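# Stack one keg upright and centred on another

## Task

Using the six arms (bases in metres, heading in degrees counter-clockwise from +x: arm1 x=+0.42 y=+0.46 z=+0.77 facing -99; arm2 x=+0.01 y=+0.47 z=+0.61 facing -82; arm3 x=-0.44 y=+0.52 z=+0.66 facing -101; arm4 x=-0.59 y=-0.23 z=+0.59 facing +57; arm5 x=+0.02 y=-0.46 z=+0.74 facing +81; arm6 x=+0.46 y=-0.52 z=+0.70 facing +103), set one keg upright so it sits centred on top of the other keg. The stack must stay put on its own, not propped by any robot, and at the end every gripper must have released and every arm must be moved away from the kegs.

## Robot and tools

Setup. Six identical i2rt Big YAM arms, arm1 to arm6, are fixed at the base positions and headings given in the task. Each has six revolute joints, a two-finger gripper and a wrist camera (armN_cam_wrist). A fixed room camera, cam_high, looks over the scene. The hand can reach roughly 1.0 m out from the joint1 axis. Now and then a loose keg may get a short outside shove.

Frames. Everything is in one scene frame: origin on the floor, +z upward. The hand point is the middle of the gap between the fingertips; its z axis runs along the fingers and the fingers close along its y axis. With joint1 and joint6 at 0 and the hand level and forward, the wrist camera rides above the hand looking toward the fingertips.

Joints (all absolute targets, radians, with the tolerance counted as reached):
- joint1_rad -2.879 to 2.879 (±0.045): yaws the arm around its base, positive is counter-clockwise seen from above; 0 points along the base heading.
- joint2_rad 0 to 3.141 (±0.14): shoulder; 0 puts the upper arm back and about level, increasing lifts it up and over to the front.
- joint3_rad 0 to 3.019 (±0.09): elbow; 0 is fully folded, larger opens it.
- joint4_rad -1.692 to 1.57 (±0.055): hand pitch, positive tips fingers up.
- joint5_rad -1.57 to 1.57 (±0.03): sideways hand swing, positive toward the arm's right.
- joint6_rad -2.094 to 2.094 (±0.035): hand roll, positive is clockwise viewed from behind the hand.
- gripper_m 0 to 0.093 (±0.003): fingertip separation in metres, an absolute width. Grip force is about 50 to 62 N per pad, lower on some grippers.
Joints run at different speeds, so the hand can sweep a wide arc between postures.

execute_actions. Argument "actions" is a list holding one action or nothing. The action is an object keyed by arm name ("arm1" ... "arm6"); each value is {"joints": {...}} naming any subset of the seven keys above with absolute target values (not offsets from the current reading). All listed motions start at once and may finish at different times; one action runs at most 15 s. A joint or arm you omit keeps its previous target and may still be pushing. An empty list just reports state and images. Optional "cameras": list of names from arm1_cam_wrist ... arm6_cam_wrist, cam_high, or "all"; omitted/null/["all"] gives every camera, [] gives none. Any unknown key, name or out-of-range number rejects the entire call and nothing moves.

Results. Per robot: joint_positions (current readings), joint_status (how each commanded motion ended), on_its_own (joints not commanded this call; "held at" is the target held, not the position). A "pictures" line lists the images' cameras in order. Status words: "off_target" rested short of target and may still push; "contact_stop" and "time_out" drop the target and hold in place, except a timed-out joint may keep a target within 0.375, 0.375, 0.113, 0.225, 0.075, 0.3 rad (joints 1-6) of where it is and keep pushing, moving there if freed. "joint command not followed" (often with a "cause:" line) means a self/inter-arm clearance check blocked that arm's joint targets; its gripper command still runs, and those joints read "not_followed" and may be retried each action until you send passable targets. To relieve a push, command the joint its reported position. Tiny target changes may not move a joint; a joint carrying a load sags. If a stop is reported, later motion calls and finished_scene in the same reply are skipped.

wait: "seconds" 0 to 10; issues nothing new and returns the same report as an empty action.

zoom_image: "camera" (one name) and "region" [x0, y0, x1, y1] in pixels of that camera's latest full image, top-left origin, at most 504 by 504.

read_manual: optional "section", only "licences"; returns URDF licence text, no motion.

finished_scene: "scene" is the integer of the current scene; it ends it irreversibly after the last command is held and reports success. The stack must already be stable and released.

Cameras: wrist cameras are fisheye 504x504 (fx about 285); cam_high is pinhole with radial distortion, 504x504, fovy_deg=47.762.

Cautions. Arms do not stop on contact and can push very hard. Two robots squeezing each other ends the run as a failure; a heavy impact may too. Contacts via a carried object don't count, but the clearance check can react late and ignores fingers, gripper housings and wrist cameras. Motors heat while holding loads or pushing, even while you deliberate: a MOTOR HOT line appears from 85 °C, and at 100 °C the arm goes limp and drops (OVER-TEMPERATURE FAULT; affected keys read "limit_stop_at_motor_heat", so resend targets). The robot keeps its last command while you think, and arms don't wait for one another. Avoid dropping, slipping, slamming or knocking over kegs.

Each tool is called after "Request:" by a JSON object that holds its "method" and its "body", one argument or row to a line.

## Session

Request:
{"method": "execute_actions", "body": {
  "actions": []
}}

Scene clock: 0.00 s.
Motor temperatures (°C, as the motors report them): arm1=[25 26 28 26 25 28] | arm2=[25 26 28 26 26 28] | arm3=[27 25 28 28 27 26] | arm4=[26 27 25 24 28 25] | arm5=[27 29 27 28 29 28] | arm6=[27 25 26 25 25 24]
arm1.joint_positions: joint1_rad=+0.363 joint2_rad=+0.576 joint3_rad=+1.366 joint4_rad=-1.350 joint5_rad=+0.101 joint6_rad=-0.414 gripper_m=+0.095
arm1.joint_status: not commanded
arm1.hand: x=+0.4428 y=+0.2359 z=+1.3033 quat_wxyz=(-0.268, -0.427, -0.767, +0.398) (m; scene frame)
arm2.joint_positions: joint1_rad=-0.248 joint2_rad=+0.614 joint3_rad=+1.477 joint4_rad=-1.460 joint5_rad=-0.163 joint6_rad=+0.316 gripper_m=+0.095
arm2.joint_status: not commanded
arm2.hand: x=+0.0178 y=+0.2667 z=+1.1640 quat_wxyz=(-0.406, -0.719, -0.511, +0.239) (m; scene frame)
arm3.joint_positions: joint1_rad=+0.133 joint2_rad=+0.606 joint3_rad=+1.474 joint4_rad=-1.253 joint5_rad=+0.201 joint6_rad=+0.512 gripper_m=+0.094
arm3.joint_status: not commanded
arm3.hand: x=-0.4797 y=+0.2993 z=+1.2662 quat_wxyz=(-0.425, -0.749, -0.351, +0.368) (m; scene frame)
arm4.joint_positions: joint1_rad=-0.408 joint2_rad=+0.553 joint3_rad=+1.316 joint4_rad=-1.424 joint5_rad=-0.066 joint6_rad=-0.486 gripper_m=+0.095
arm4.joint_status: not commanded
arm4.hand: x=-0.4240 y=-0.1051 z=+1.0851 quat_wxyz=(-0.435, +0.473, -0.764, -0.051) (m; scene frame)
arm5.joint_positions: joint1_rad=+0.310 joint2_rad=+0.619 joint3_rad=+1.463 joint4_rad=-1.177 joint5_rad=+0.249 joint6_rad=+0.089 gripper_m=+0.095
arm5.joint_status: not commanded
arm5.hand: x=+0.0229 y=-0.2183 z=+1.3486 quat_wxyz=(-0.436, +0.542, -0.606, -0.386) (m; scene frame)
arm6.joint_positions: joint1_rad=-0.090 joint2_rad=+0.546 joint3_rad=+1.330 joint4_rad=-1.526 joint5_rad=-0.209 joint6_rad=+0.490 gripper_m=+0.095
arm6.joint_status: not commanded
arm6.hand: x=+0.4003 y=-0.3444 z=+1.1916 quat_wxyz=(-0.097, +0.555, -0.723, -0.401) (m; scene frame)
pictures: arm1_cam_wrist, arm2_cam_wrist, arm3_cam_wrist, arm4_cam_wrist, arm5_cam_wrist, arm6_cam_wrist, cam_high
Images, in order (width x height): arm1_cam_wrist 504x504, arm2_cam_wrist 504x504, arm3_cam_wrist 504x504, arm4_cam_wrist 504x504, arm5_cam_wrist 504x504, arm6_cam_wrist 504x504, cam_high 504x504.

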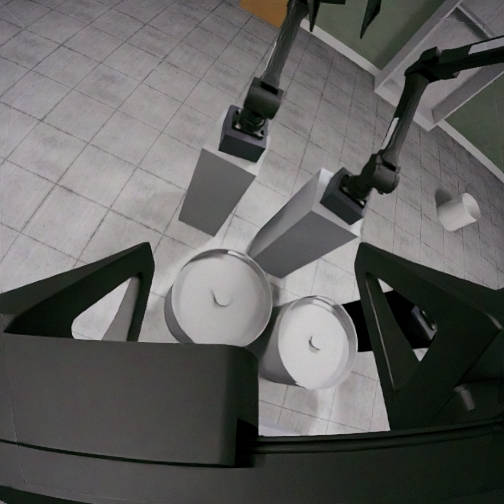

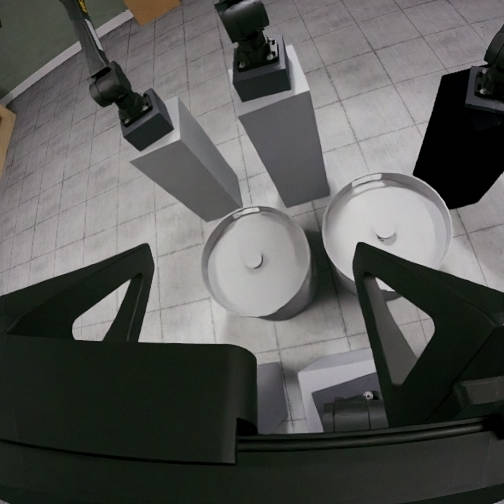

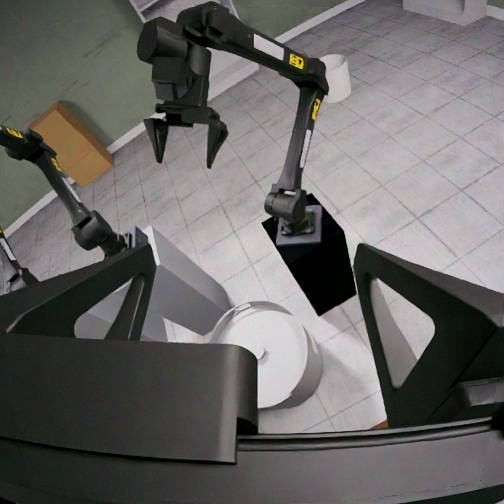

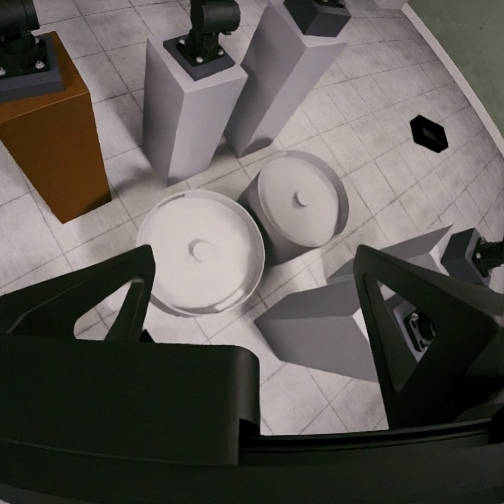

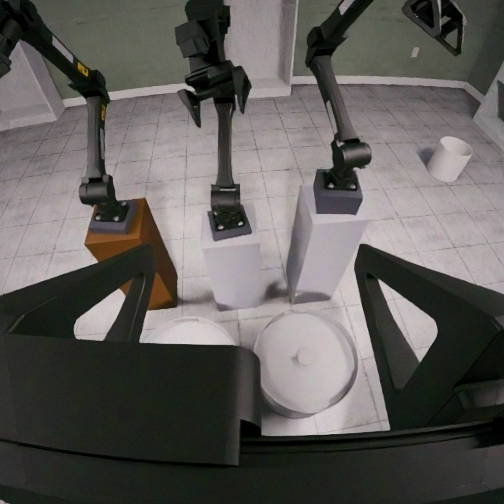

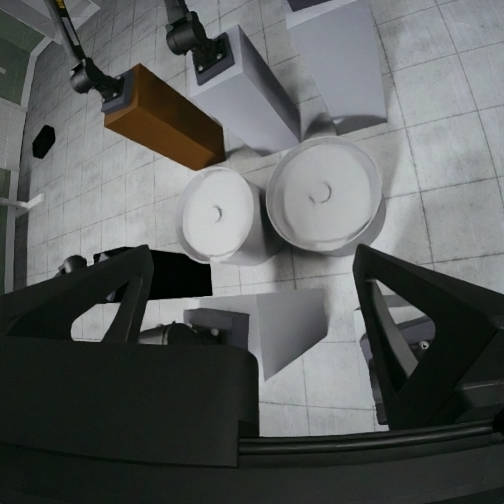

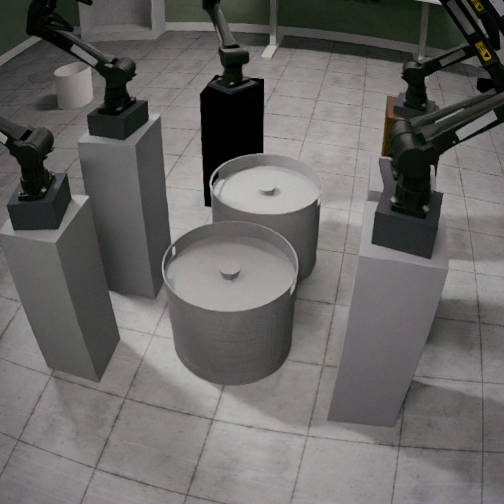

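Request:
{"method": "execute_actions", "body": {
  "actions": [
    {"arm1":{"joints":{"joint1_rad":1.8,"joint2_rad":1.2,"joint3_rad":2.4}},"arm6":{"joints":{"joint1_rad":-1.8,"joint2_rad":1.2,"joint3_rad":2.4}},"arm3":{"joints":{"joint1_rad":0.1,"joint2_rad":0.2,"joint3_rad":0.9,"joint4_rad":-1.25,"joint5_rad":-0.2,"joint6_rad":0}},"arm4":{"joints":{"joint1_rad":-0.45,"joint2_rad":0.2,"joint3_rad":0.9,"joint4_rad":-1.4,"joint5_rad":0,"joint6_rad":0}},"arm2":{"joints":{"joint1_rad":0.283,"joint2_rad":1.5,"joint3_rad":0.772,"joint4_rad":-0.85,"joint5_rad":0,"joint6_rad":1.48}},"arm5":{"joints":{"joint1_rad":-0.4,"joint2_rad":1.4,"joint3_rad":0.8,"joint4_rad":-1.0,"joint5_rad":0,"joint6_rad":0.165}}}
  ],
  "cameras": []
}}

Request:
{"method": "execute_actions", "body": {
  "actions": [
    {"arm2":{"joints":{"joint2_rad":2.068,"joint4_rad":-0.245}},"arm5":{"joints":{"joint1_rad":-0.726,"joint2_rad":2.48,"joint3_rad":1.092,"joint4_rad":-0.148}}}
  ],
  "cameras": ["arm2_cam_wrist","arm5_cam_wrist"]
}}

Scene clock: 3.30 s.
Motor temperatures (°C, as the motors report them): arm1=[25 26 28 26 25 28] | arm2=[25 26 28 26 26 28] | arm3=[27 25 29 28 27 26] | arm4=[26 27 26 24 28 25] | arm5=[27 29 27 28 29 28] | arm6=[27 25 27 25 25 24]
arm1.joint_positions: joint1_rad=+1.786 joint2_rad=+1.207 joint3_rad=+2.391 joint4_rad=-1.350 joint5_rad=+0.101 joint6_rad=-0.414 gripper_m=+0.095
arm1.joint_status: all done
arm1.hand: x=+0.7521 y=+0.4487 z=+1.5952 quat_wxyz=(-0.631, +0.140, -0.748, +0.149) (m; scene frame)
arm2.joint_positions: joint1_rad=+0.284 joint2_rad=+1.497 joint3_rad=+0.753 joint4_rad=-0.860 joint5_rad=-0.001 joint6_rad=+1.468 gripper_m=+0.095
arm2.joint_status: all done
arm2.hand: x=+0.1479 y=+0.1652 z=+0.6151 quat_wxyz=(+0.017, -0.965, -0.261, +0.004) (m; scene frame)
arm3.joint_positions: joint1_rad=+0.108 joint2_rad=+0.197 joint3_rad=+0.890 joint4_rad=-1.253 joint5_rad=-0.195 joint6_rad=+0.016 gripper_m=+0.094
arm3.joint_status: all done
arm3.hand: x=-0.4156 y=+0.3534 z=+1.0493 quat_wxyz=(-0.387, -0.612, -0.623, +0.295) (m; scene frame)
arm4.joint_positions: joint1_rad=-0.441 joint2_rad=+0.199 joint3_rad=+0.893 joint4_rad=-1.409 joint5_rad=-0.004 joint6_rad=-0.014 gripper_m=+0.095
arm4.joint_status: all done
arm4.hand: x=-0.4672 y=-0.1529 z=+0.9400 quat_wxyz=(-0.398, +0.257, -0.874, -0.111) (m; scene frame)
arm5.joint_positions: joint1_rad=-0.397 joint2_rad=+1.410 joint3_rad=+0.782 joint4_rad=-0.999 joint5_rad=+0.004 joint6_rad=+0.157 gripper_m=+0.095
arm5.joint_status: all done
arm5.hand: x=+0.1915 y=-0.1858 z=+0.7825 quat_wxyz=(+0.021, +0.415, -0.909, +0.021) (m; scene frame)
arm6.joint_positions: joint1_rad=-1.791 joint2_rad=+1.195 joint3_rad=+2.387 joint4_rad=-1.526 joint5_rad=-0.207 joint6_rad=+0.490 gripper_m=+0.095
arm6.joint_status: all done
arm6.hand: x=+0.7760 y=-0.4836 z=+1.4832 quat_wxyz=(-0.538, -0.136, -0.801, -0.223) (m; scene frame)
pictures: none
No camera images: the call's "cameras" was empty. Leave "cameras" out to get every camera's image.

Scene clock: 4.97 s.
Motor temperatures (°C, as the motors report them): arm1=[25 26 28 26 25 28] | arm2=[25 26 28 26 26 28] | arm3=[27 25 29 28 27 26] | arm4=[26 27 26 24 28 25] | arm5=[27 29 27 28 29 28] | arm6=[27 25 27 25 25 24]
arm1.joint_positions: joint1_rad=+1.786 joint2_rad=+1.207 joint3_rad=+2.391 joint4_rad=-1.350 joint5_rad=+0.101 joint6_rad=-0.414 gripper_m=+0.095
arm1.joint_status: not commanded
arm1.hand: x=+0.7521 y=+0.4487 z=+1.5952 quat_wxyz=(-0.631, +0.140, -0.748, +0.149) (m; scene frame)
arm2.joint_positions: joint1_rad=+0.284 joint2_rad=+2.079 joint3_rad=+0.758 joint4_rad=-0.255 joint5_rad=-0.001 joint6_rad=+1.468 gripper_m=+0.095
arm2.joint_status: all done
arm2.hand: x=+0.1571 y=+0.1437 z=+0.4183 quat_wxyz=(+0.004, -0.965, -0.261, +0.002) (m; scene frame)
arm3.joint_positions: joint1_rad=+0.108 joint2_rad=+0.197 joint3_rad=+0.890 joint4_rad=-1.253 joint5_rad=-0.195 joint6_rad=+0.016 gripper_m=+0.094
arm3.joint_status: not commanded
arm3.hand: x=-0.4156 y=+0.3534 z=+1.0493 quat_wxyz=(-0.387, -0.612, -0.623, +0.295) (m; scene frame)
arm4.joint_positions: joint1_rad=-0.441 joint2_rad=+0.199 joint3_rad=+0.893 joint4_rad=-1.409 joint5_rad=-0.004 joint6_rad=-0.014 gripper_m=+0.095
arm4.joint_status: not commanded
arm4.hand: x=-0.4672 y=-0.1529 z=+0.9400 quat_wxyz=(-0.398, +0.257, -0.874, -0.111) (m; scene frame)
arm5.joint_positions: joint1_rad=-0.737 joint2_rad=+2.499 joint3_rad=+1.081 joint4_rad=-0.162 joint5_rad=+0.002 joint6_rad=+0.157 gripper_m=+0.095
arm5.joint_status: all done
arm5.hand: x=+0.3522 y=-0.1996 z=+0.4183 quat_wxyz=(+0.001, +0.256, -0.967, +0.007) (m; scene frame)
arm6.joint_positions: joint1_rad=-1.791 joint2_rad=+1.195 joint3_rad=+2.387 joint4_rad=-1.526 joint5_rad=-0.207 joint6_rad=+0.490 gripper_m=+0.095
arm6.joint_status: not commanded
arm6.hand: x=+0.7760 y=-0.4836 z=+1.4832 quat_wxyz=(-0.538, -0.136, -0.801, -0.223) (m; scene frame)
pictures: arm2_cam_wrist, arm5_cam_wrist
Images, in order (width x height): arm2_cam_wrist 504x504, arm5_cam_wrist 504x504.

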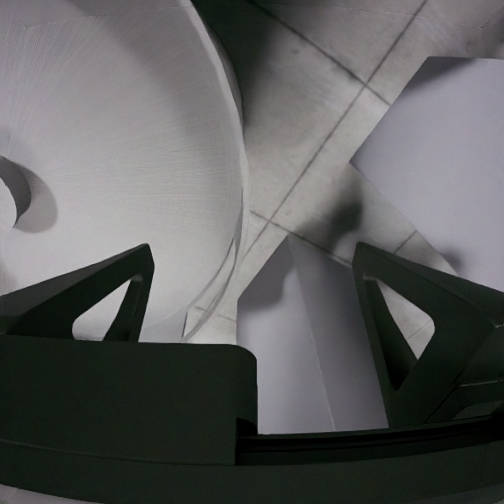

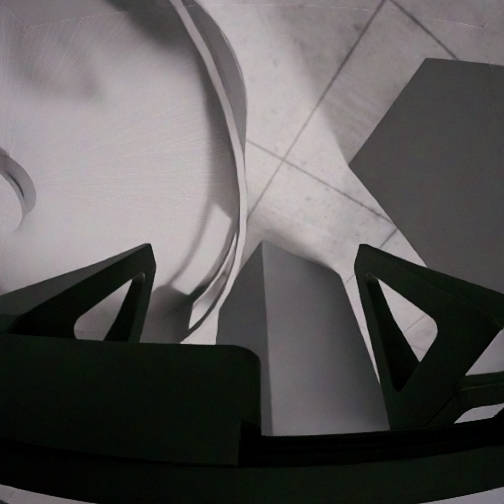

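Request:
{"method": "execute_actions", "body": {
  "actions": [
    {"arm2":{"joints":{"joint2_rad":2.338,"joint3_rad":0.855,"joint4_rad":-0.055}},"arm5":{"joints":{"joint1_rad":-0.716,"joint2_rad":2.712,"joint3_rad":1.236,"joint4_rad":-0.062}}}
  ],
  "cameras": []
}}

Request:
{"method": "execute_actions", "body": {
  "actions": [
    {"arm2":{"joints":{"gripper_m":0}},"arm5":{"joints":{"gripper_m":0}}}
  ],
  "cameras": ["arm2_cam_wrist","arm5_cam_wrist"]
}}

Request:
{"method": "execute_actions", "body": {
  "actions": [
    {"arm2":{"joints":{"joint2_rad":1.875,"joint3_rad":0.805,"joint4_rad":-0.252}},"arm5":{"joints":{"joint2_rad":2.25,"joint3_rad":1.108,"joint4_rad":-0.155}}}
  ],
  "cameras": ["arm2_cam_wrist","arm5_cam_wrist","cam_high"]
}}

Scene clock: 6.70 s.
Motor temperatures (°C, as the motors report them): arm1=[25 26 28 26 25 28] | arm2=[25 26 28 26 26 28] | arm3=[27 25 29 28 27 26] | arm4=[26 27 26 24 28 25] | arm5=[27 29 27 28 29 28] | arm6=[27 25 27 25 25 24]
arm1.joint_positions: joint1_rad=+1.786 joint2_rad=+1.207 joint3_rad=+2.391 joint4_rad=-1.350 joint5_rad=+0.101 joint6_rad=-0.414 gripper_m=+0.095
arm1.joint_status: not commanded
arm1.hand: x=+0.7521 y=+0.4487 z=+1.5952 quat_wxyz=(-0.631, +0.140, -0.748, +0.149) (m; scene frame)
arm2.joint_positions: joint1_rad=+0.284 joint2_rad=+2.253 joint3_rad=+0.866 joint4_rad=-0.075 joint5_rad=+0.000 joint6_rad=+1.470 gripper_m=+0.095
arm2.joint_status: all done
arm2.hand: x=+0.1781 y=+0.0966 z=+0.3676 quat_wxyz=(-0.053, -0.964, -0.260, -0.007) (m; scene frame)
arm3.joint_positions: joint1_rad=+0.108 joint2_rad=+0.197 joint3_rad=+0.890 joint4_rad=-1.253 joint5_rad=-0.195 joint6_rad=+0.016 gripper_m=+0.094
arm3.joint_status: not commanded
arm3.hand: x=-0.4156 y=+0.3534 z=+1.0493 quat_wxyz=(-0.387, -0.612, -0.623, +0.295) (m; scene frame)
arm4.joint_positions: joint1_rad=-0.441 joint2_rad=+0.199 joint3_rad=+0.893 joint4_rad=-1.409 joint5_rad=-0.004 joint6_rad=-0.014 gripper_m=+0.095
arm4.joint_status: not commanded
arm4.hand: x=-0.4672 y=-0.1529 z=+0.9400 quat_wxyz=(-0.398, +0.257, -0.874, -0.111) (m; scene frame)
arm5.joint_positions: joint1_rad=-0.728 joint2_rad=+2.731 joint3_rad=+1.229 joint4_rad=-0.068 joint5_rad=+0.002 joint6_rad=+0.157 gripper_m=+0.095
arm5.joint_status: all done
arm5.hand: x=+0.3513 y=-0.1962 z=+0.3309 quat_wxyz=(-0.004, +0.260, -0.966, +0.004) (m; scene frame)
arm6.joint_positions: joint1_rad=-1.791 joint2_rad=+1.195 joint3_rad=+2.387 joint4_rad=-1.526 joint5_rad=-0.207 joint6_rad=+0.490 gripper_m=+0.095
arm6.joint_status: not commanded
arm6.hand: x=+0.7760 y=-0.4836 z=+1.4832 quat_wxyz=(-0.538, -0.136, -0.801, -0.223) (m; scene frame)
pictures: none
No camera images: the call's "cameras" was empty. Leave "cameras" out to get every camera's image.

Scene clock: 7.43 s.
Motor temperatures (°C, as the motors report them): arm1=[25 26 28 27 25 28] | arm2=[25 26 28 26 26 28] | arm3=[27 25 29 28 27 26] | arm4=[26 27 26 24 28 25] | arm5=[27 29 27 28 29 28] | arm6=[27 25 27 25 25 24]
arm1.joint_positions: joint1_rad=+1.786 joint2_rad=+1.207 joint3_rad=+2.391 joint4_rad=-1.350 joint5_rad=+0.101 joint6_rad=-0.414 gripper_m=+0.095
arm1.joint_status: not commanded
arm1.hand: x=+0.7521 y=+0.4487 z=+1.5952 quat_wxyz=(-0.631, +0.140, -0.748, +0.149) (m; scene frame)
arm2.joint_positions: joint1_rad=+0.284 joint2_rad=+2.342 joint3_rad=+0.858 joint4_rad=-0.059 joint5_rad=+0.002 joint6_rad=+1.471 gripper_m=+0.001
arm2.joint_status: all done
arm2.hand: x=+0.1628 y=+0.1292 z=+0.3343 quat_wxyz=(-0.013, -0.966, -0.260, +0.000) (m; scene frame)
arm3.joint_positions: joint1_rad=+0.108 joint2_rad=+0.197 joint3_rad=+0.890 joint4_rad=-1.253 joint5_rad=-0.195 joint6_rad=+0.016 gripper_m=+0.094
arm3.joint_status: not commanded
arm3.hand: x=-0.4156 y=+0.3534 z=+1.0493 quat_wxyz=(-0.387, -0.612, -0.623, +0.295) (m; scene frame)
arm4.joint_positions: joint1_rad=-0.441 joint2_rad=+0.199 joint3_rad=+0.893 joint4_rad=-1.409 joint5_rad=-0.004 joint6_rad=-0.014 gripper_m=+0.095
arm4.joint_status: not commanded
arm4.hand: x=-0.4672 y=-0.1529 z=+0.9400 quat_wxyz=(-0.398, +0.257, -0.874, -0.111) (m; scene frame)
arm5.joint_positions: joint1_rad=-0.723 joint2_rad=+2.731 joint3_rad=+1.230 joint4_rad=-0.068 joint5_rad=-0.008 joint6_rad=+0.157 gripper_m=+0.002
arm5.joint_status: all done
arm5.hand: x=+0.3493 y=-0.1930 z=+0.3309 quat_wxyz=(-0.002, +0.262, -0.965, +0.000) (m; scene frame)
arm6.joint_positions: joint1_rad=-1.791 joint2_rad=+1.195 joint3_rad=+2.387 joint4_rad=-1.526 joint5_rad=-0.207 joint6_rad=+0.490 gripper_m=+0.095
arm6.joint_status: not commanded
arm6.hand: x=+0.7760 y=-0.4836 z=+1.4832 quat_wxyz=(-0.538, -0.136, -0.801, -0.223) (m; scene frame)
pictures: arm2_cam_wrist, arm5_cam_wrist
Images, in order (width x height): arm2_cam_wrist 504x504, arm5_cam_wrist 504x504.

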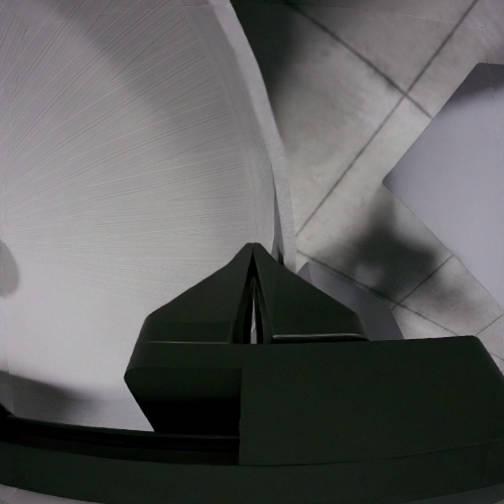

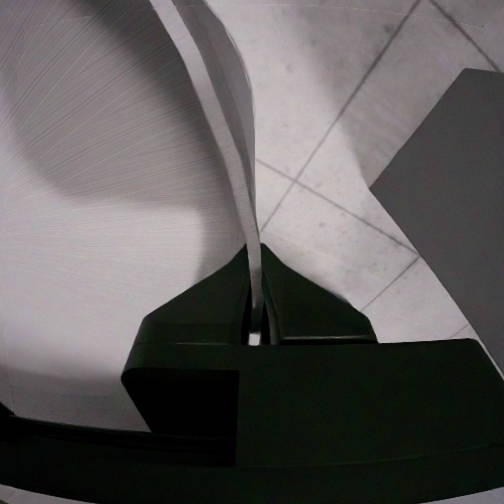

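Scene clock: 9.90 s.
Motor temperatures (°C, as the motors report them): arm1=[25 26 29 27 25 28] | arm2=[25 26 28 26 26 28] | arm3=[27 25 29 28 27 26] | arm4=[26 27 27 24 28 25] | arm5=[27 30 27 28 29 28] | arm6=[27 25 27 25 25 24]
arm1.joint_positions: joint1_rad=+1.786 joint2_rad=+1.207 joint3_rad=+2.391 joint4_rad=-1.350 joint5_rad=+0.101 joint6_rad=-0.414 gripper_m=+0.095
arm1.joint_status: not commanded
arm1.hand: x=+0.7521 y=+0.4487 z=+1.5952 quat_wxyz=(-0.631, +0.140, -0.748, +0.149) (m; scene frame)
arm2.joint_positions: joint1_rad=+0.284 joint2_rad=+1.870 joint3_rad=+0.796 joint4_rad=-0.244 joint5_rad=+0.002 joint6_rad=+1.473 gripper_m=+0.001
arm2.joint_status: all done
arm2.hand: x=+0.1916 y=+0.0671 z=+0.5046 quat_wxyz=(-0.124, -0.958, -0.257, -0.018) (m; scene frame)
arm3.joint_positions: joint1_rad=+0.108 joint2_rad=+0.197 joint3_rad=+0.890 joint4_rad=-1.253 joint5_rad=-0.195 joint6_rad=+0.016 gripper_m=+0.094
arm3.joint_status: not commanded
arm3.hand: x=-0.4156 y=+0.3534 z=+1.0493 quat_wxyz=(-0.387, -0.612, -0.623, +0.295) (m; scene frame)
arm4.joint_positions: joint1_rad=-0.441 joint2_rad=+0.199 joint3_rad=+0.893 joint4_rad=-1.409 joint5_rad=-0.004 joint6_rad=-0.014 gripper_m=+0.095
arm4.joint_status: not commanded
arm4.hand: x=-0.4672 y=-0.1529 z=+0.9400 quat_wxyz=(-0.398, +0.257, -0.874, -0.111) (m; scene frame)
arm5.joint_positions: joint1_rad=-0.691 joint2_rad=+2.596 joint3_rad=+1.113 joint4_rad=-0.118 joint5_rad=+0.000 joint6_rad=+0.206 gripper_m=+0.003
arm5.joint_status: joint2_rad time_out (moved -0.135 of -0.481); the others done
arm5.on_its_own: joint2_rad reads +2.596 and still pushes toward +2.276 since a time_out
arm5.hand: x=+0.3289 y=-0.1945 z=+0.3810 quat_wxyz=(+0.011, +0.254, -0.967, +0.011) (m; scene frame)
arm6.joint_positions: joint1_rad=-1.791 joint2_rad=+1.195 joint3_rad=+2.387 joint4_rad=-1.526 joint5_rad=-0.207 joint6_rad=+0.490 gripper_m=+0.095
arm6.joint_status: not commanded
arm6.hand: x=+0.7760 y=-0.4836 z=+1.4832 quat_wxyz=(-0.538, -0.136, -0.801, -0.223) (m; scene frame)
pictures: arm2_cam_wrist, arm5_cam_wrist, cam_high
Images, in order (width x height): arm2_cam_wrist 504x504, arm5_cam_wrist 504x504, cam_high 504x504.

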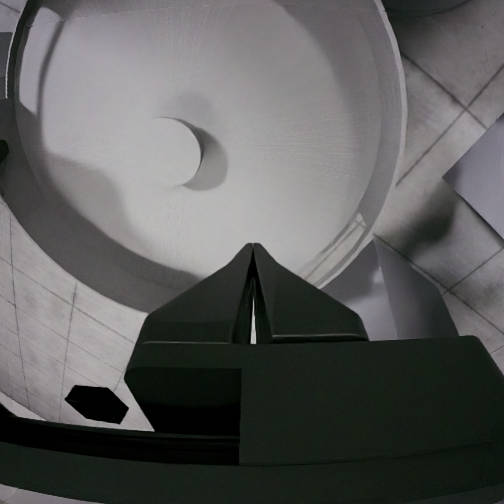

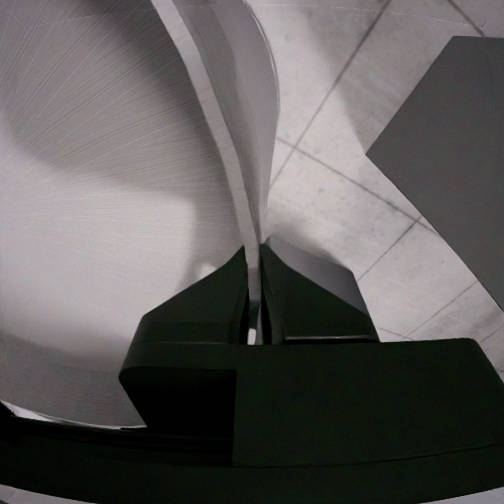

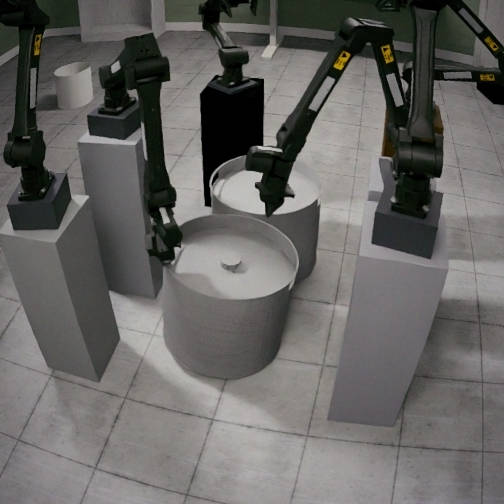

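Arm2 missed. Set down and regrasp.

Request:
{"method": "execute_actions", "body": {
  "actions": [
    {"arm2":{"joints":{"joint2_rad":2.068,"joint3_rad":0.765,"joint4_rad":-0.252,"gripper_m":0.093}},"arm5":{"joints":{"joint2_rad":2.55,"joint3_rad":1.22,"joint4_rad":-0.075}}}
  ],
  "cameras": ["arm2_cam_wrist","arm5_cam_wrist"]
}}

Scene clock: 12.30 s.
Motor temperatures (°C, as the motors report them): arm1=[25 26 29 27 25 28] | arm2=[25 26 28 26 26 28] | arm3=[27 25 29 28 27 26] | arm4=[26 27 27 24 28 25] | arm5=[27 31 27 28 29 28] | arm6=[27 25 27 25 25 24]
arm1.joint_positions: joint1_rad=+1.786 joint2_rad=+1.207 joint3_rad=+2.391 joint4_rad=-1.350 joint5_rad=+0.101 joint6_rad=-0.414 gripper_m=+0.095
arm1.joint_status: not commanded
arm1.hand: x=+0.7521 y=+0.4487 z=+1.5952 quat_wxyz=(-0.631, +0.140, -0.748, +0.149) (m; scene frame)
arm2.joint_positions: joint1_rad=+0.284 joint2_rad=+2.088 joint3_rad=+0.756 joint4_rad=-0.248 joint5_rad=+0.002 joint6_rad=+1.473 gripper_m=+0.093
arm2.joint_status: all done
arm2.hand: x=+0.1558 y=+0.1454 z=+0.4152 quat_wxyz=(+0.005, -0.966, -0.259, +0.003) (m; scene frame)
arm3.joint_positions: joint1_rad=+0.108 joint2_rad=+0.197 joint3_rad=+0.890 joint4_rad=-1.253 joint5_rad=-0.195 joint6_rad=+0.016 gripper_m=+0.094
arm3.joint_status: not commanded
arm3.hand: x=-0.4156 y=+0.3534 z=+1.0493 quat_wxyz=(-0.387, -0.612, -0.623, +0.295) (m; scene frame)
arm4.joint_positions: joint1_rad=-0.441 joint2_rad=+0.199 joint3_rad=+0.893 joint4_rad=-1.409 joint5_rad=-0.004 joint6_rad=-0.014 gripper_m=+0.095
arm4.joint_status: not commanded
arm4.hand: x=-0.4672 y=-0.1529 z=+0.9400 quat_wxyz=(-0.398, +0.257, -0.874, -0.111) (m; scene frame)
arm5.joint_positions: joint1_rad=-0.779 joint2_rad=+2.722 joint3_rad=+1.207 joint4_rad=-0.081 joint5_rad=+0.023 joint6_rad=+0.124 gripper_m=+0.003
arm5.joint_status: joint2_rad time_out (moved +0.126 of -0.046); the others done
arm5.on_its_own: joint2_rad reads +2.722 and still pushes toward +2.550 since a time_out
arm5.hand: x=+0.3564 y=-0.2238 z=+0.3342 quat_wxyz=(+0.005, +0.251, -0.968, +0.019) (m; scene frame)
arm6.joint_positions: joint1_rad=-1.791 joint2_rad=+1.195 joint3_rad=+2.387 joint4_rad=-1.526 joint5_rad=-0.207 joint6_rad=+0.490 gripper_m=+0.095
arm6.joint_status: not commanded
arm6.hand: x=+0.7760 y=-0.4836 z=+1.4832 quat_wxyz=(-0.538, -0.136, -0.801, -0.223) (m; scene frame)
pictures: arm2_cam_wrist, arm5_cam_wrist
Images, in order (width x height): arm2_cam_wrist 504x504, arm5_cam_wrist 504x504.

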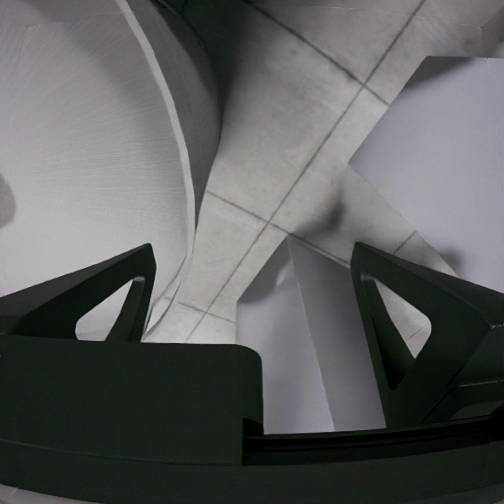

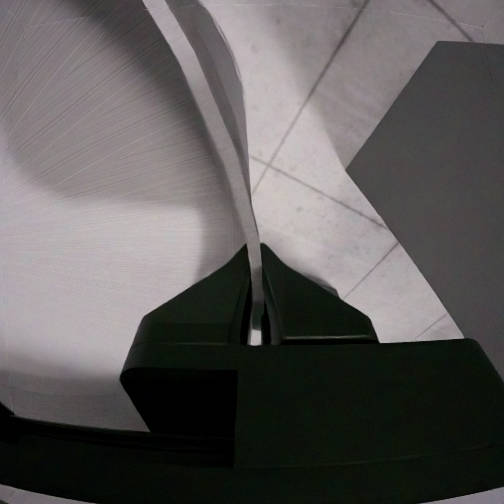

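Request:
{"method": "execute_actions", "body": {
  "actions": [
    {"arm2":{"joints":{"joint2_rad":2.195,"joint3_rad":0.88,"joint4_rad":-0.235}},"arm5":{"joints":{"joint1_rad":-0.79,"joint2_rad":2.71,"joint3_rad":1.22,"joint6_rad":0.11}}}
  ],
  "cameras": []
}}

Request:
{"method": "execute_actions", "body": {
  "actions": [
    {"arm2":{"joints":{"joint2_rad":2.28,"joint3_rad":0.91}},"arm5":{"joints":{"gripper_m":0.03}}}
  ],
  "cameras": []
}}

Request:
{"method": "execute_actions", "body": {
  "actions": [
    {"arm2":{"joints":{"joint2_rad":2.355,"joint3_rad":0.935,"joint4_rad":-0.128}},"arm5":{"joints":{"joint2_rad":2.735,"joint3_rad":1.238,"joint4_rad":-0.058}}}
  ],
  "cameras": ["arm2_cam_wrist","arm5_cam_wrist"]
}}

Scene clock: 13.77 s.
Motor temperatures (°C, as the motors report them): arm1=[25 26 29 27 25 28] | arm2=[25 26 28 26 26 28] | arm3=[27 25 30 28 27 26] | arm4=[26 27 27 24 28 25] | arm5=[27 31 27 28 29 28] | arm6=[27 25 27 25 25 24]
arm1.joint_positions: joint1_rad=+1.786 joint2_rad=+1.207 joint3_rad=+2.391 joint4_rad=-1.350 joint5_rad=+0.101 joint6_rad=-0.414 gripper_m=+0.095
arm1.joint_status: not commanded
arm1.hand: x=+0.7521 y=+0.4487 z=+1.5952 quat_wxyz=(-0.631, +0.140, -0.748, +0.149) (m; scene frame)
arm2.joint_positions: joint1_rad=+0.284 joint2_rad=+2.198 joint3_rad=+0.877 joint4_rad=-0.240 joint5_rad=+0.002 joint6_rad=+1.473 gripper_m=+0.093
arm2.joint_status: all done
arm2.hand: x=+0.1720 y=+0.1094 z=+0.3872 quat_wxyz=(-0.004, -0.966, -0.259, +0.002) (m; scene frame)
arm3.joint_positions: joint1_rad=+0.108 joint2_rad=+0.197 joint3_rad=+0.890 joint4_rad=-1.253 joint5_rad=-0.195 joint6_rad=+0.016 gripper_m=+0.094
arm3.joint_status: not commanded
arm3.hand: x=-0.4156 y=+0.3534 z=+1.0493 quat_wxyz=(-0.387, -0.612, -0.623, +0.295) (m; scene frame)
arm4.joint_positions: joint1_rad=-0.441 joint2_rad=+0.199 joint3_rad=+0.893 joint4_rad=-1.409 joint5_rad=-0.004 joint6_rad=-0.014 gripper_m=+0.095
arm4.joint_status: not commanded
arm4.hand: x=-0.4672 y=-0.1529 z=+0.9400 quat_wxyz=(-0.398, +0.257, -0.874, -0.111) (m; scene frame)
arm5.joint_positions: joint1_rad=-0.791 joint2_rad=+2.727 joint3_rad=+1.207 joint4_rad=-0.081 joint5_rad=+0.001 joint6_rad=+0.105 gripper_m=+0.003
arm5.joint_status: all done
arm5.hand: x=+0.3546 y=-0.2263 z=+0.3321 quat_wxyz=(+0.012, +0.255, -0.967, +0.010) (m; scene frame)
arm6.joint_positions: joint1_rad=-1.791 joint2_rad=+1.195 joint3_rad=+2.387 joint4_rad=-1.526 joint5_rad=-0.207 joint6_rad=+0.490 gripper_m=+0.095
arm6.joint_status: not commanded
arm6.hand: x=+0.7760 y=-0.4836 z=+1.4832 quat_wxyz=(-0.538, -0.136, -0.801, -0.223) (m; scene frame)
pictures: none
No camera images: the call's "cameras" was empty. Leave "cameras" out to get every camera's image.

Scene clock: 14.60 s.
Motor temperatures (°C, as the motors report them): arm1=[25 26 29 27 25 28] | arm2=[25 26 28 26 26 28] | arm3=[27 25 30 28 27 26] | arm4=[26 27 27 24 28 25] | arm5=[27 31 27 28 29 28] | arm6=[27 25 27 25 25 24]
arm1.joint_positions: joint1_rad=+1.786 joint2_rad=+1.207 joint3_rad=+2.391 joint4_rad=-1.350 joint5_rad=+0.101 joint6_rad=-0.414 gripper_m=+0.095
arm1.joint_status: not commanded
arm1.hand: x=+0.7521 y=+0.4487 z=+1.5952 quat_wxyz=(-0.631, +0.140, -0.748, +0.149) (m; scene frame)
arm2.joint_positions: joint1_rad=+0.284 joint2_rad=+2.289 joint3_rad=+0.905 joint4_rad=-0.240 joint5_rad=+0.002 joint6_rad=+1.473 gripper_m=+0.093
arm2.joint_status: all done
arm2.hand: x=+0.1654 y=+0.1238 z=+0.3560 quat_wxyz=(+0.027, -0.966, -0.259, +0.007) (m; scene frame)
arm3.joint_positions: joint1_rad=+0.108 joint2_rad=+0.197 joint3_rad=+0.890 joint4_rad=-1.253 joint5_rad=-0.195 joint6_rad=+0.016 gripper_m=+0.094
arm3.joint_status: not commanded
arm3.hand: x=-0.4156 y=+0.3534 z=+1.0493 quat_wxyz=(-0.387, -0.612, -0.623, +0.295) (m; scene frame)
arm4.joint_positions: joint1_rad=-0.441 joint2_rad=+0.199 joint3_rad=+0.893 joint4_rad=-1.409 joint5_rad=-0.004 joint6_rad=-0.014 gripper_m=+0.095
arm4.joint_status: not commanded
arm4.hand: x=-0.4672 y=-0.1529 z=+0.9400 quat_wxyz=(-0.398, +0.257, -0.874, -0.111) (m; scene frame)
arm5.joint_positions: joint1_rad=-0.791 joint2_rad=+2.727 joint3_rad=+1.213 joint4_rad=-0.081 joint5_rad=+0.001 joint6_rad=+0.105 gripper_m=+0.030
arm5.joint_status: all done
arm5.hand: x=+0.3582 y=-0.2238 z=+0.3323 quat_wxyz=(+0.008, +0.255, -0.967, +0.009) (m; scene frame)
arm6.joint_positions: joint1_rad=-1.791 joint2_rad=+1.195 joint3_rad=+2.387 joint4_rad=-1.526 joint5_rad=-0.207 joint6_rad=+0.490 gripper_m=+0.095
arm6.joint_status: not commanded
arm6.hand: x=+0.7760 y=-0.4836 z=+1.4832 quat_wxyz=(-0.538, -0.136, -0.801, -0.223) (m; scene frame)
pictures: none
No camera images: the call's "cameras" was empty. Leave "cameras" out to get every camera's image.

Scene clock: 15.47 s.
Motor temperatures (°C, as the motors report them): arm1=[25 26 29 27 25 28] | arm2=[25 26 28 26 26 28] | arm3=[27 25 30 28 27 26] | arm4=[26 27 27 24 28 25] | arm5=[27 31 27 28 29 28] | arm6=[27 25 27 25 25 24]
arm1.joint_positions: joint1_rad=+1.786 joint2_rad=+1.207 joint3_rad=+2.391 joint4_rad=-1.350 joint5_rad=+0.101 joint6_rad=-0.414 gripper_m=+0.095
arm1.joint_status: not commanded
arm1.hand: x=+0.7521 y=+0.4487 z=+1.5952 quat_wxyz=(-0.631, +0.140, -0.748, +0.149) (m; scene frame)
arm2.joint_positions: joint1_rad=+0.284 joint2_rad=+2.359 joint3_rad=+0.930 joint4_rad=-0.139 joint5_rad=+0.002 joint6_rad=+1.473 gripper_m=+0.093
arm2.joint_status: all done
arm2.hand: x=+0.1708 y=+0.1117 z=+0.3314 quat_wxyz=(-0.001, -0.966, -0.259, +0.002) (m; scene frame)
arm3.joint_positions: joint1_rad=+0.108 joint2_rad=+0.197 joint3_rad=+0.890 joint4_rad=-1.253 joint5_rad=-0.195 joint6_rad=+0.016 gripper_m=+0.094
arm3.joint_status: not commanded
arm3.hand: x=-0.4156 y=+0.3534 z=+1.0493 quat_wxyz=(-0.387, -0.612, -0.623, +0.295) (m; scene frame)
arm4.joint_positions: joint1_rad=-0.441 joint2_rad=+0.199 joint3_rad=+0.893 joint4_rad=-1.409 joint5_rad=-0.004 joint6_rad=-0.014 gripper_m=+0.095
arm4.joint_status: not commanded
arm4.hand: x=-0.4672 y=-0.1529 z=+0.9400 quat_wxyz=(-0.398, +0.257, -0.874, -0.111) (m; scene frame)
arm5.joint_positions: joint1_rad=-0.791 joint2_rad=+2.729 joint3_rad=+1.231 joint4_rad=-0.072 joint5_rad=+0.001 joint6_rad=+0.105 gripper_m=+0.030
arm5.joint_status: all done
arm5.hand: x=+0.3685 y=-0.2165 z=+0.3321 quat_wxyz=(-0.004, +0.255, -0.967, +0.004) (m; scene frame)
arm6.joint_positions: joint1_rad=-1.791 joint2_rad=+1.195 joint3_rad=+2.387 joint4_rad=-1.526 joint5_rad=-0.207 joint6_rad=+0.490 gripper_m=+0.095
arm6.joint_status: not commanded
arm6.hand: x=+0.7760 y=-0.4836 z=+1.4832 quat_wxyz=(-0.538, -0.136, -0.801, -0.223) (m; scene frame)
pictures: arm2_cam_wrist, arm5_cam_wrist
Images, in order (width x height): arm2_cam_wrist 504x504, arm5_cam_wrist 504x504.

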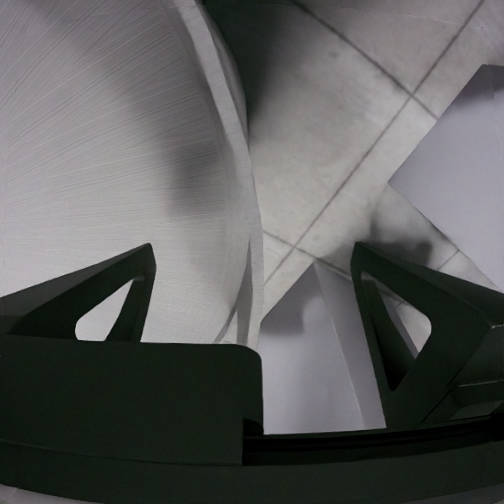

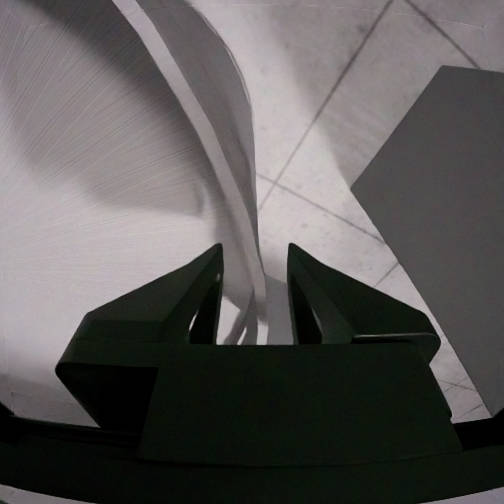

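Request:
{"method": "execute_actions", "body": {
  "actions": [
    {"arm2":{"joints":{"gripper_m":0,"joint1_rad":0.262,"joint6_rad":1.45}},"arm5":{"joints":{"joint3_rad":1.21}}}
  ],
  "cameras": []
}}

Request:
{"method": "execute_actions", "body": {
  "actions": [
    {"arm5":{"joints":{"gripper_m":0}}}
  ],
  "cameras": []
}}

Request:
{"method": "execute_actions", "body": {
  "actions": [
    {"arm2":{"joints":{"joint2_rad":1.875,"joint3_rad":0.895,"joint4_rad":-0.307}},"arm5":{"joints":{"joint2_rad":2.24,"joint3_rad":1.10,"joint4_rad":-0.16}}}
  ],
  "cameras": ["arm2_cam_wrist","arm5_cam_wrist","cam_high"]
}}

Scene clock: 16.87 s.
Motor temperatures (°C, as the motors report them): arm1=[25 26 29 27 25 28] | arm2=[25 26 28 26 26 28] | arm3=[27 25 30 28 27 26] | arm4=[26 27 27 24 28 25] | arm5=[27 31 27 28 29 28] | arm6=[27 25 27 25 25 24]
arm1.joint_positions: joint1_rad=+1.786 joint2_rad=+1.207 joint3_rad=+2.391 joint4_rad=-1.350 joint5_rad=+0.101 joint6_rad=-0.414 gripper_m=+0.095
arm1.joint_status: not commanded
arm1.hand: x=+0.7521 y=+0.4487 z=+1.5952 quat_wxyz=(-0.631, +0.140, -0.748, +0.149) (m; scene frame)
arm2.joint_positions: joint1_rad=+0.268 joint2_rad=+2.359 joint3_rad=+0.929 joint4_rad=-0.132 joint5_rad=-0.001 joint6_rad=+1.470 gripper_m=+0.003
arm2.joint_status: all done
arm2.hand: x=+0.1656 y=+0.1087 z=+0.3313 quat_wxyz=(-0.004, -0.968, -0.252, +0.001) (m; scene frame)
arm3.joint_positions: joint1_rad=+0.108 joint2_rad=+0.197 joint3_rad=+0.890 joint4_rad=-1.253 joint5_rad=-0.195 joint6_rad=+0.016 gripper_m=+0.094
arm3.joint_status: not commanded
arm3.hand: x=-0.4156 y=+0.3534 z=+1.0493 quat_wxyz=(-0.387, -0.612, -0.623, +0.295) (m; scene frame)
arm4.joint_positions: joint1_rad=-0.441 joint2_rad=+0.199 joint3_rad=+0.893 joint4_rad=-1.409 joint5_rad=-0.004 joint6_rad=-0.014 gripper_m=+0.095
arm4.joint_status: not commanded
arm4.hand: x=-0.4672 y=-0.1529 z=+0.9400 quat_wxyz=(-0.398, +0.257, -0.874, -0.111) (m; scene frame)
arm5.joint_positions: joint1_rad=-0.791 joint2_rad=+2.731 joint3_rad=+1.212 joint4_rad=-0.070 joint5_rad=+0.001 joint6_rad=+0.105 gripper_m=+0.030
arm5.joint_status: all done
arm5.hand: x=+0.3582 y=-0.2238 z=+0.3307 quat_wxyz=(+0.006, +0.255, -0.967, +0.008) (m; scene frame)
arm6.joint_positions: joint1_rad=-1.791 joint2_rad=+1.195 joint3_rad=+2.387 joint4_rad=-1.526 joint5_rad=-0.207 joint6_rad=+0.490 gripper_m=+0.095
arm6.joint_status: not commanded
arm6.hand: x=+0.7760 y=-0.4836 z=+1.4832 quat_wxyz=(-0.538, -0.136, -0.801, -0.223) (m; scene frame)
pictures: none
No camera images: the call's "cameras" was empty. Leave "cameras" out to get every camera's image.

Scene clock: 17.47 s.
Motor temperatures (°C, as the motors report them): arm1=[25 26 29 27 25 28] | arm2=[25 26 28 26 26 28] | arm3=[27 25 30 28 27 26] | arm4=[26 27 27 24 28 25] | arm5=[27 31 27 28 29 28] | arm6=[27 25 27 25 25 24]
arm1.joint_positions: joint1_rad=+1.786 joint2_rad=+1.207 joint3_rad=+2.391 joint4_rad=-1.350 joint5_rad=+0.101 joint6_rad=-0.414 gripper_m=+0.095
arm1.joint_status: not commanded
arm1.hand: x=+0.7521 y=+0.4487 z=+1.5952 quat_wxyz=(-0.631, +0.140, -0.748, +0.149) (m; scene frame)
arm2.joint_positions: joint1_rad=+0.268 joint2_rad=+2.359 joint3_rad=+0.929 joint4_rad=-0.132 joint5_rad=-0.001 joint6_rad=+1.470 gripper_m=+0.003
arm2.joint_status: not commanded
arm2.hand: x=+0.1656 y=+0.1087 z=+0.3313 quat_wxyz=(-0.004, -0.968, -0.252, +0.001) (m; scene frame)
arm3.joint_positions: joint1_rad=+0.108 joint2_rad=+0.197 joint3_rad=+0.890 joint4_rad=-1.253 joint5_rad=-0.195 joint6_rad=+0.016 gripper_m=+0.094
arm3.joint_status: not commanded
arm3.hand: x=-0.4156 y=+0.3534 z=+1.0493 quat_wxyz=(-0.387, -0.612, -0.623, +0.295) (m; scene frame)
arm4.joint_positions: joint1_rad=-0.441 joint2_rad=+0.199 joint3_rad=+0.893 joint4_rad=-1.409 joint5_rad=-0.004 joint6_rad=-0.014 gripper_m=+0.095
arm4.joint_status: not commanded
arm4.hand: x=-0.4672 y=-0.1529 z=+0.9400 quat_wxyz=(-0.398, +0.257, -0.874, -0.111) (m; scene frame)
arm5.joint_positions: joint1_rad=-0.791 joint2_rad=+2.731 joint3_rad=+1.212 joint4_rad=-0.070 joint5_rad=+0.002 joint6_rad=+0.080 gripper_m=+0.003
arm5.joint_status: all done
arm5.hand: x=+0.3585 y=-0.2241 z=+0.3308 quat_wxyz=(+0.005, +0.266, -0.964, +0.008) (m; scene frame)
arm6.joint_positions: joint1_rad=-1.791 joint2_rad=+1.195 joint3_rad=+2.387 joint4_rad=-1.526 joint5_rad=-0.207 joint6_rad=+0.490 gripper_m=+0.095
arm6.joint_status: not commanded
arm6.hand: x=+0.7760 y=-0.4836 z=+1.4832 quat_wxyz=(-0.538, -0.136, -0.801, -0.223) (m; scene frame)
pictures: none
No camera images: the call's "cameras" was empty. Leave "cameras" out to get every camera's image.

Scene clock: 20.63 s.
Motor temperatures (°C, as the motors report them): arm1=[25 26 29 27 25 28] | arm2=[25 27 28 26 26 28] | arm3=[27 25 30 28 27 26] | arm4=[26 27 27 24 28 25] | arm5=[27 32 27 28 29 28] | arm6=[27 25 27 25 25 24]
arm1.joint_positions: joint1_rad=+1.786 joint2_rad=+1.207 joint3_rad=+2.391 joint4_rad=-1.350 joint5_rad=+0.101 joint6_rad=-0.414 gripper_m=+0.095
arm1.joint_status: not commanded
arm1.hand: x=+0.7521 y=+0.4487 z=+1.5952 quat_wxyz=(-0.631, +0.140, -0.748, +0.149) (m; scene frame)
arm2.joint_positions: joint1_rad=+0.264 joint2_rad=+2.092 joint3_rad=+0.835 joint4_rad=-0.292 joint5_rad=-0.005 joint6_rad=+1.465 gripper_m=+0.003
arm2.joint_status: joint2_rad time_out (moved -0.267 of -0.484); the others done
arm2.on_its_own: joint2_rad reads +2.092 and still pushes toward +1.875 since a time_out
arm2.hand: x=+0.1646 y=+0.1095 z=+0.4220 quat_wxyz=(-0.010, -0.967, -0.253, -0.002) (m; scene frame)
arm3.joint_positions: joint1_rad=+0.108 joint2_rad=+0.197 joint3_rad=+0.890 joint4_rad=-1.253 joint5_rad=-0.195 joint6_rad=+0.016 gripper_m=+0.094
arm3.joint_status: not commanded
arm3.hand: x=-0.4156 y=+0.3534 z=+1.0493 quat_wxyz=(-0.387, -0.612, -0.623, +0.295) (m; scene frame)
arm4.joint_positions: joint1_rad=-0.441 joint2_rad=+0.199 joint3_rad=+0.893 joint4_rad=-1.409 joint5_rad=-0.004 joint6_rad=-0.014 gripper_m=+0.095
arm4.joint_status: not commanded
arm4.hand: x=-0.4672 y=-0.1529 z=+0.9400 quat_wxyz=(-0.398, +0.257, -0.874, -0.111) (m; scene frame)
arm5.joint_positions: joint1_rad=-0.788 joint2_rad=+2.488 joint3_rad=+1.066 joint4_rad=-0.156 joint5_rad=-0.009 joint6_rad=+0.077 gripper_m=+0.003
arm5.joint_status: joint2_rad time_out (moved -0.243 of -0.491); the others done
arm5.on_its_own: joint2_rad reads +2.488 and still pushes toward +2.240 since a time_out
arm5.hand: x=+0.3613 y=-0.2169 z=+0.4217 quat_wxyz=(+0.002, +0.270, -0.963, +0.001) (m; scene frame)
arm6.joint_positions: joint1_rad=-1.791 joint2_rad=+1.195 joint3_rad=+2.387 joint4_rad=-1.526 joint5_rad=-0.207 joint6_rad=+0.490 gripper_m=+0.095
arm6.joint_status: not commanded
arm6.hand: x=+0.7760 y=-0.4836 z=+1.4832 quat_wxyz=(-0.538, -0.136, -0.801, -0.223) (m; scene frame)
pictures: arm2_cam_wrist, arm5_cam_wrist, cam_high
Images, in order (width x height): arm2_cam_wrist 504x504, arm5_cam_wrist 504x504, cam_high 504x504.

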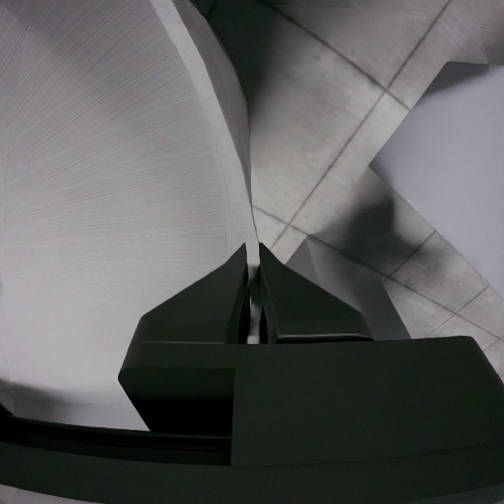

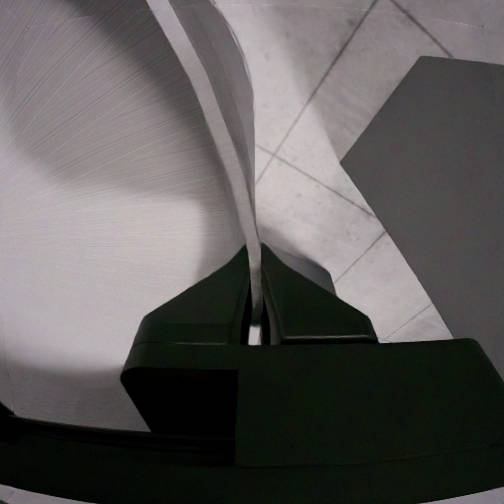

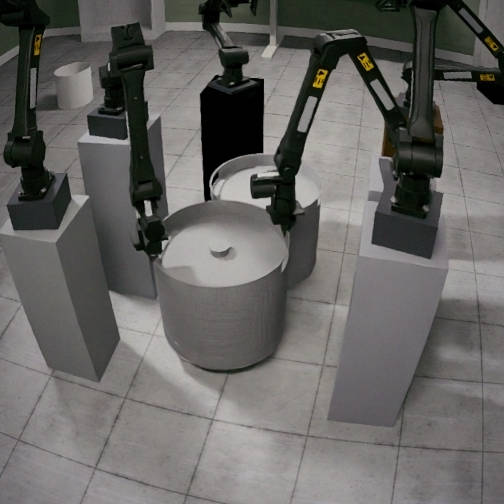

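Rejoin the known path.

Request:
{"method": "execute_actions", "body": {
  "actions": [
    {"arm2":{"joints":{"joint1_rad":0.368,"joint6_rad":1.58,"joint2_rad":1.325,"joint3_rad":0.94,"joint4_rad":-0.83}},"arm5":{"joints":{"joint1_rad":-0.718,"joint6_rad":0.16,"joint2_rad":1.75,"joint3_rad":1.14,"joint4_rad":-0.60}}}
  ],
  "cameras": ["cam_high"]
}}

Scene clock: 24.13 s.
Motor temperatures (°C, as the motors report them): arm1=[25 26 29 27 25 28] | arm2=[25 28 30 26 26 28] | arm3=[27 25 30 28 27 26] | arm4=[26 27 27 24 28 25] | arm5=[27 33 28 28 29 28] | arm6=[27 25 28 25 25 24]
arm1.joint_positions: joint1_rad=+1.786 joint2_rad=+1.207 joint3_rad=+2.391 joint4_rad=-1.350 joint5_rad=+0.101 joint6_rad=-0.414 gripper_m=+0.095
arm1.joint_status: not commanded
arm1.hand: x=+0.7521 y=+0.4487 z=+1.5952 quat_wxyz=(-0.631, +0.140, -0.748, +0.149) (m; scene frame)
arm2.joint_positions: joint1_rad=+0.368 joint2_rad=+1.522 joint3_rad=+0.779 joint4_rad=-0.811 joint5_rad=-0.006 joint6_rad=+1.589 gripper_m=+0.003
arm2.joint_status: joint2_rad time_out (moved -0.570 of -0.767); joint3_rad time_out (moved -0.056 of +0.105); the others done
arm2.on_its_own: joint2_rad reads +1.522 and still pushes toward +1.325 since a time_out; joint3_rad reads +0.779 and still pushes toward +0.902 since a time_out
arm2.hand: x=+0.1845 y=+0.1588 z=+0.6140 quat_wxyz=(-0.007, -0.970, -0.243, -0.003) (m; scene frame)
arm3.joint_positions: joint1_rad=+0.108 joint2_rad=+0.197 joint3_rad=+0.890 joint4_rad=-1.253 joint5_rad=-0.195 joint6_rad=+0.016 gripper_m=+0.094
arm3.joint_status: not commanded
arm3.hand: x=-0.4156 y=+0.3534 z=+1.0493 quat_wxyz=(-0.387, -0.612, -0.623, +0.295) (m; scene frame)
arm4.joint_positions: joint1_rad=-0.441 joint2_rad=+0.199 joint3_rad=+0.893 joint4_rad=-1.409 joint5_rad=-0.004 joint6_rad=-0.014 gripper_m=+0.095
arm4.joint_status: not commanded
arm4.hand: x=-0.4672 y=-0.1529 z=+0.9400 quat_wxyz=(-0.398, +0.257, -0.874, -0.111) (m; scene frame)
arm5.joint_positions: joint1_rad=-0.728 joint2_rad=+2.024 joint3_rad=+1.034 joint4_rad=-0.593 joint5_rad=-0.009 joint6_rad=+0.150 gripper_m=+0.003
arm5.joint_status: joint2_rad time_out (moved -0.464 of -0.738); joint3_rad time_out (moved -0.032 of +0.074); the others done
arm5.on_its_own: joint2_rad reads +2.024 and still pushes toward +1.750 since a time_out; joint3_rad reads +1.034 and still pushes toward +1.140 since a time_out
arm5.hand: x=+0.3736 y=-0.1728 z=+0.6144 quat_wxyz=(+0.005, +0.263, -0.965, +0.002) (m; scene frame)
arm6.joint_positions: joint1_rad=-1.791 joint2_rad=+1.195 joint3_rad=+2.387 joint4_rad=-1.526 joint5_rad=-0.207 joint6_rad=+0.490 gripper_m=+0.095
arm6.joint_status: not commanded
arm6.hand: x=+0.7760 y=-0.4836 z=+1.4832 quat_wxyz=(-0.538, -0.136, -0.801, -0.223) (m; scene frame)
pictures: cam_high
Images, in order (width x height): cam_high 504x504.

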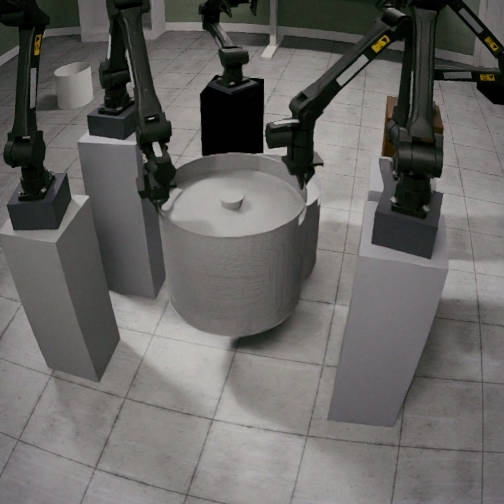

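Request:
{"method": "execute_actions", "body": {
  "actions": [
    {"arm2":{"joints":{"joint1_rad":0.155,"joint6_rad":1.37,"joint2_rad":1.045,"joint3_rad":1.2,"joint4_rad":-1.265}},"arm5":{"joints":{"joint1_rad":-0.59,"joint6_rad":0.29,"joint2_rad":1.35,"joint3_rad":1.11,"joint4_rad":-0.93}}}
  ],
  "cameras": ["cam_high"]
}}

Scene clock: 28.53 s.
Motor temperatures (°C, as the motors report them): arm1=[25 26 29 27 25 28] | arm2=[25 28 34 26 27 28] | arm3=[27 25 30 28 27 26] | arm4=[26 27 28 24 28 25] | arm5=[27 33 31 28 29 28] | arm6=[27 25 28 25 25 24]
arm1.joint_positions: joint1_rad=+1.786 joint2_rad=+1.207 joint3_rad=+2.391 joint4_rad=-1.350 joint5_rad=+0.101 joint6_rad=-0.414 gripper_m=+0.095
arm1.joint_status: not commanded
arm1.hand: x=+0.7521 y=+0.4487 z=+1.5952 quat_wxyz=(-0.631, +0.140, -0.748, +0.149) (m; scene frame)
arm2.joint_positions: joint1_rad=+0.151 joint2_rad=+1.184 joint3_rad=+0.858 joint4_rad=-1.215 joint5_rad=-0.007 joint6_rad=+1.392 gripper_m=+0.003
arm2.joint_status: joint3_rad time_out (moved +0.078 of +0.421); the others done
arm2.on_its_own: joint3_rad reads +0.858 and still pushes toward +0.998 since a time_out (your +1.200 is given up)
arm2.hand: x=+0.1009 y=+0.1724 z=+0.7449 quat_wxyz=(-0.014, -0.972, -0.233, -0.003) (m; scene frame)
arm3.joint_positions: joint1_rad=+0.108 joint2_rad=+0.197 joint3_rad=+0.890 joint4_rad=-1.253 joint5_rad=-0.195 joint6_rad=+0.016 gripper_m=+0.094
arm3.joint_status: not commanded
arm3.hand: x=-0.4156 y=+0.3534 z=+1.0493 quat_wxyz=(-0.387, -0.612, -0.623, +0.295) (m; scene frame)
arm4.joint_positions: joint1_rad=-0.441 joint2_rad=+0.199 joint3_rad=+0.893 joint4_rad=-1.409 joint5_rad=-0.004 joint6_rad=-0.014 gripper_m=+0.095
arm4.joint_status: not commanded
arm4.hand: x=-0.4672 y=-0.1529 z=+0.9400 quat_wxyz=(-0.398, +0.257, -0.874, -0.111) (m; scene frame)
arm5.joint_positions: joint1_rad=-0.580 joint2_rad=+1.604 joint3_rad=+0.919 joint4_rad=-0.905 joint5_rad=-0.020 joint6_rad=+0.309 gripper_m=+0.003
arm5.joint_status: joint2_rad time_out (moved -0.421 of -0.674); joint3_rad time_out (moved -0.115 of +0.076); the others done
arm5.on_its_own: joint2_rad reads +1.604 and still pushes toward +1.350 since a time_out; joint3_rad reads +0.919 and still pushes toward +1.055 since a time_out
arm5.hand: x=+0.2832 y=-0.1673 z=+0.7573 quat_wxyz=(+0.010, +0.257, -0.966, +0.000) (m; scene frame)
arm6.joint_positions: joint1_rad=-1.791 joint2_rad=+1.195 joint3_rad=+2.387 joint4_rad=-1.526 joint5_rad=-0.207 joint6_rad=+0.490 gripper_m=+0.095
arm6.joint_status: not commanded
arm6.hand: x=+0.7760 y=-0.4836 z=+1.4832 quat_wxyz=(-0.538, -0.136, -0.801, -0.223) (m; scene frame)
pictures: cam_high
Images, in order (width x height): cam_high 504x504.

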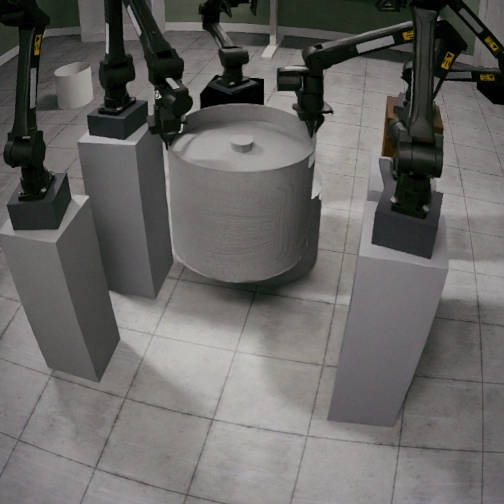

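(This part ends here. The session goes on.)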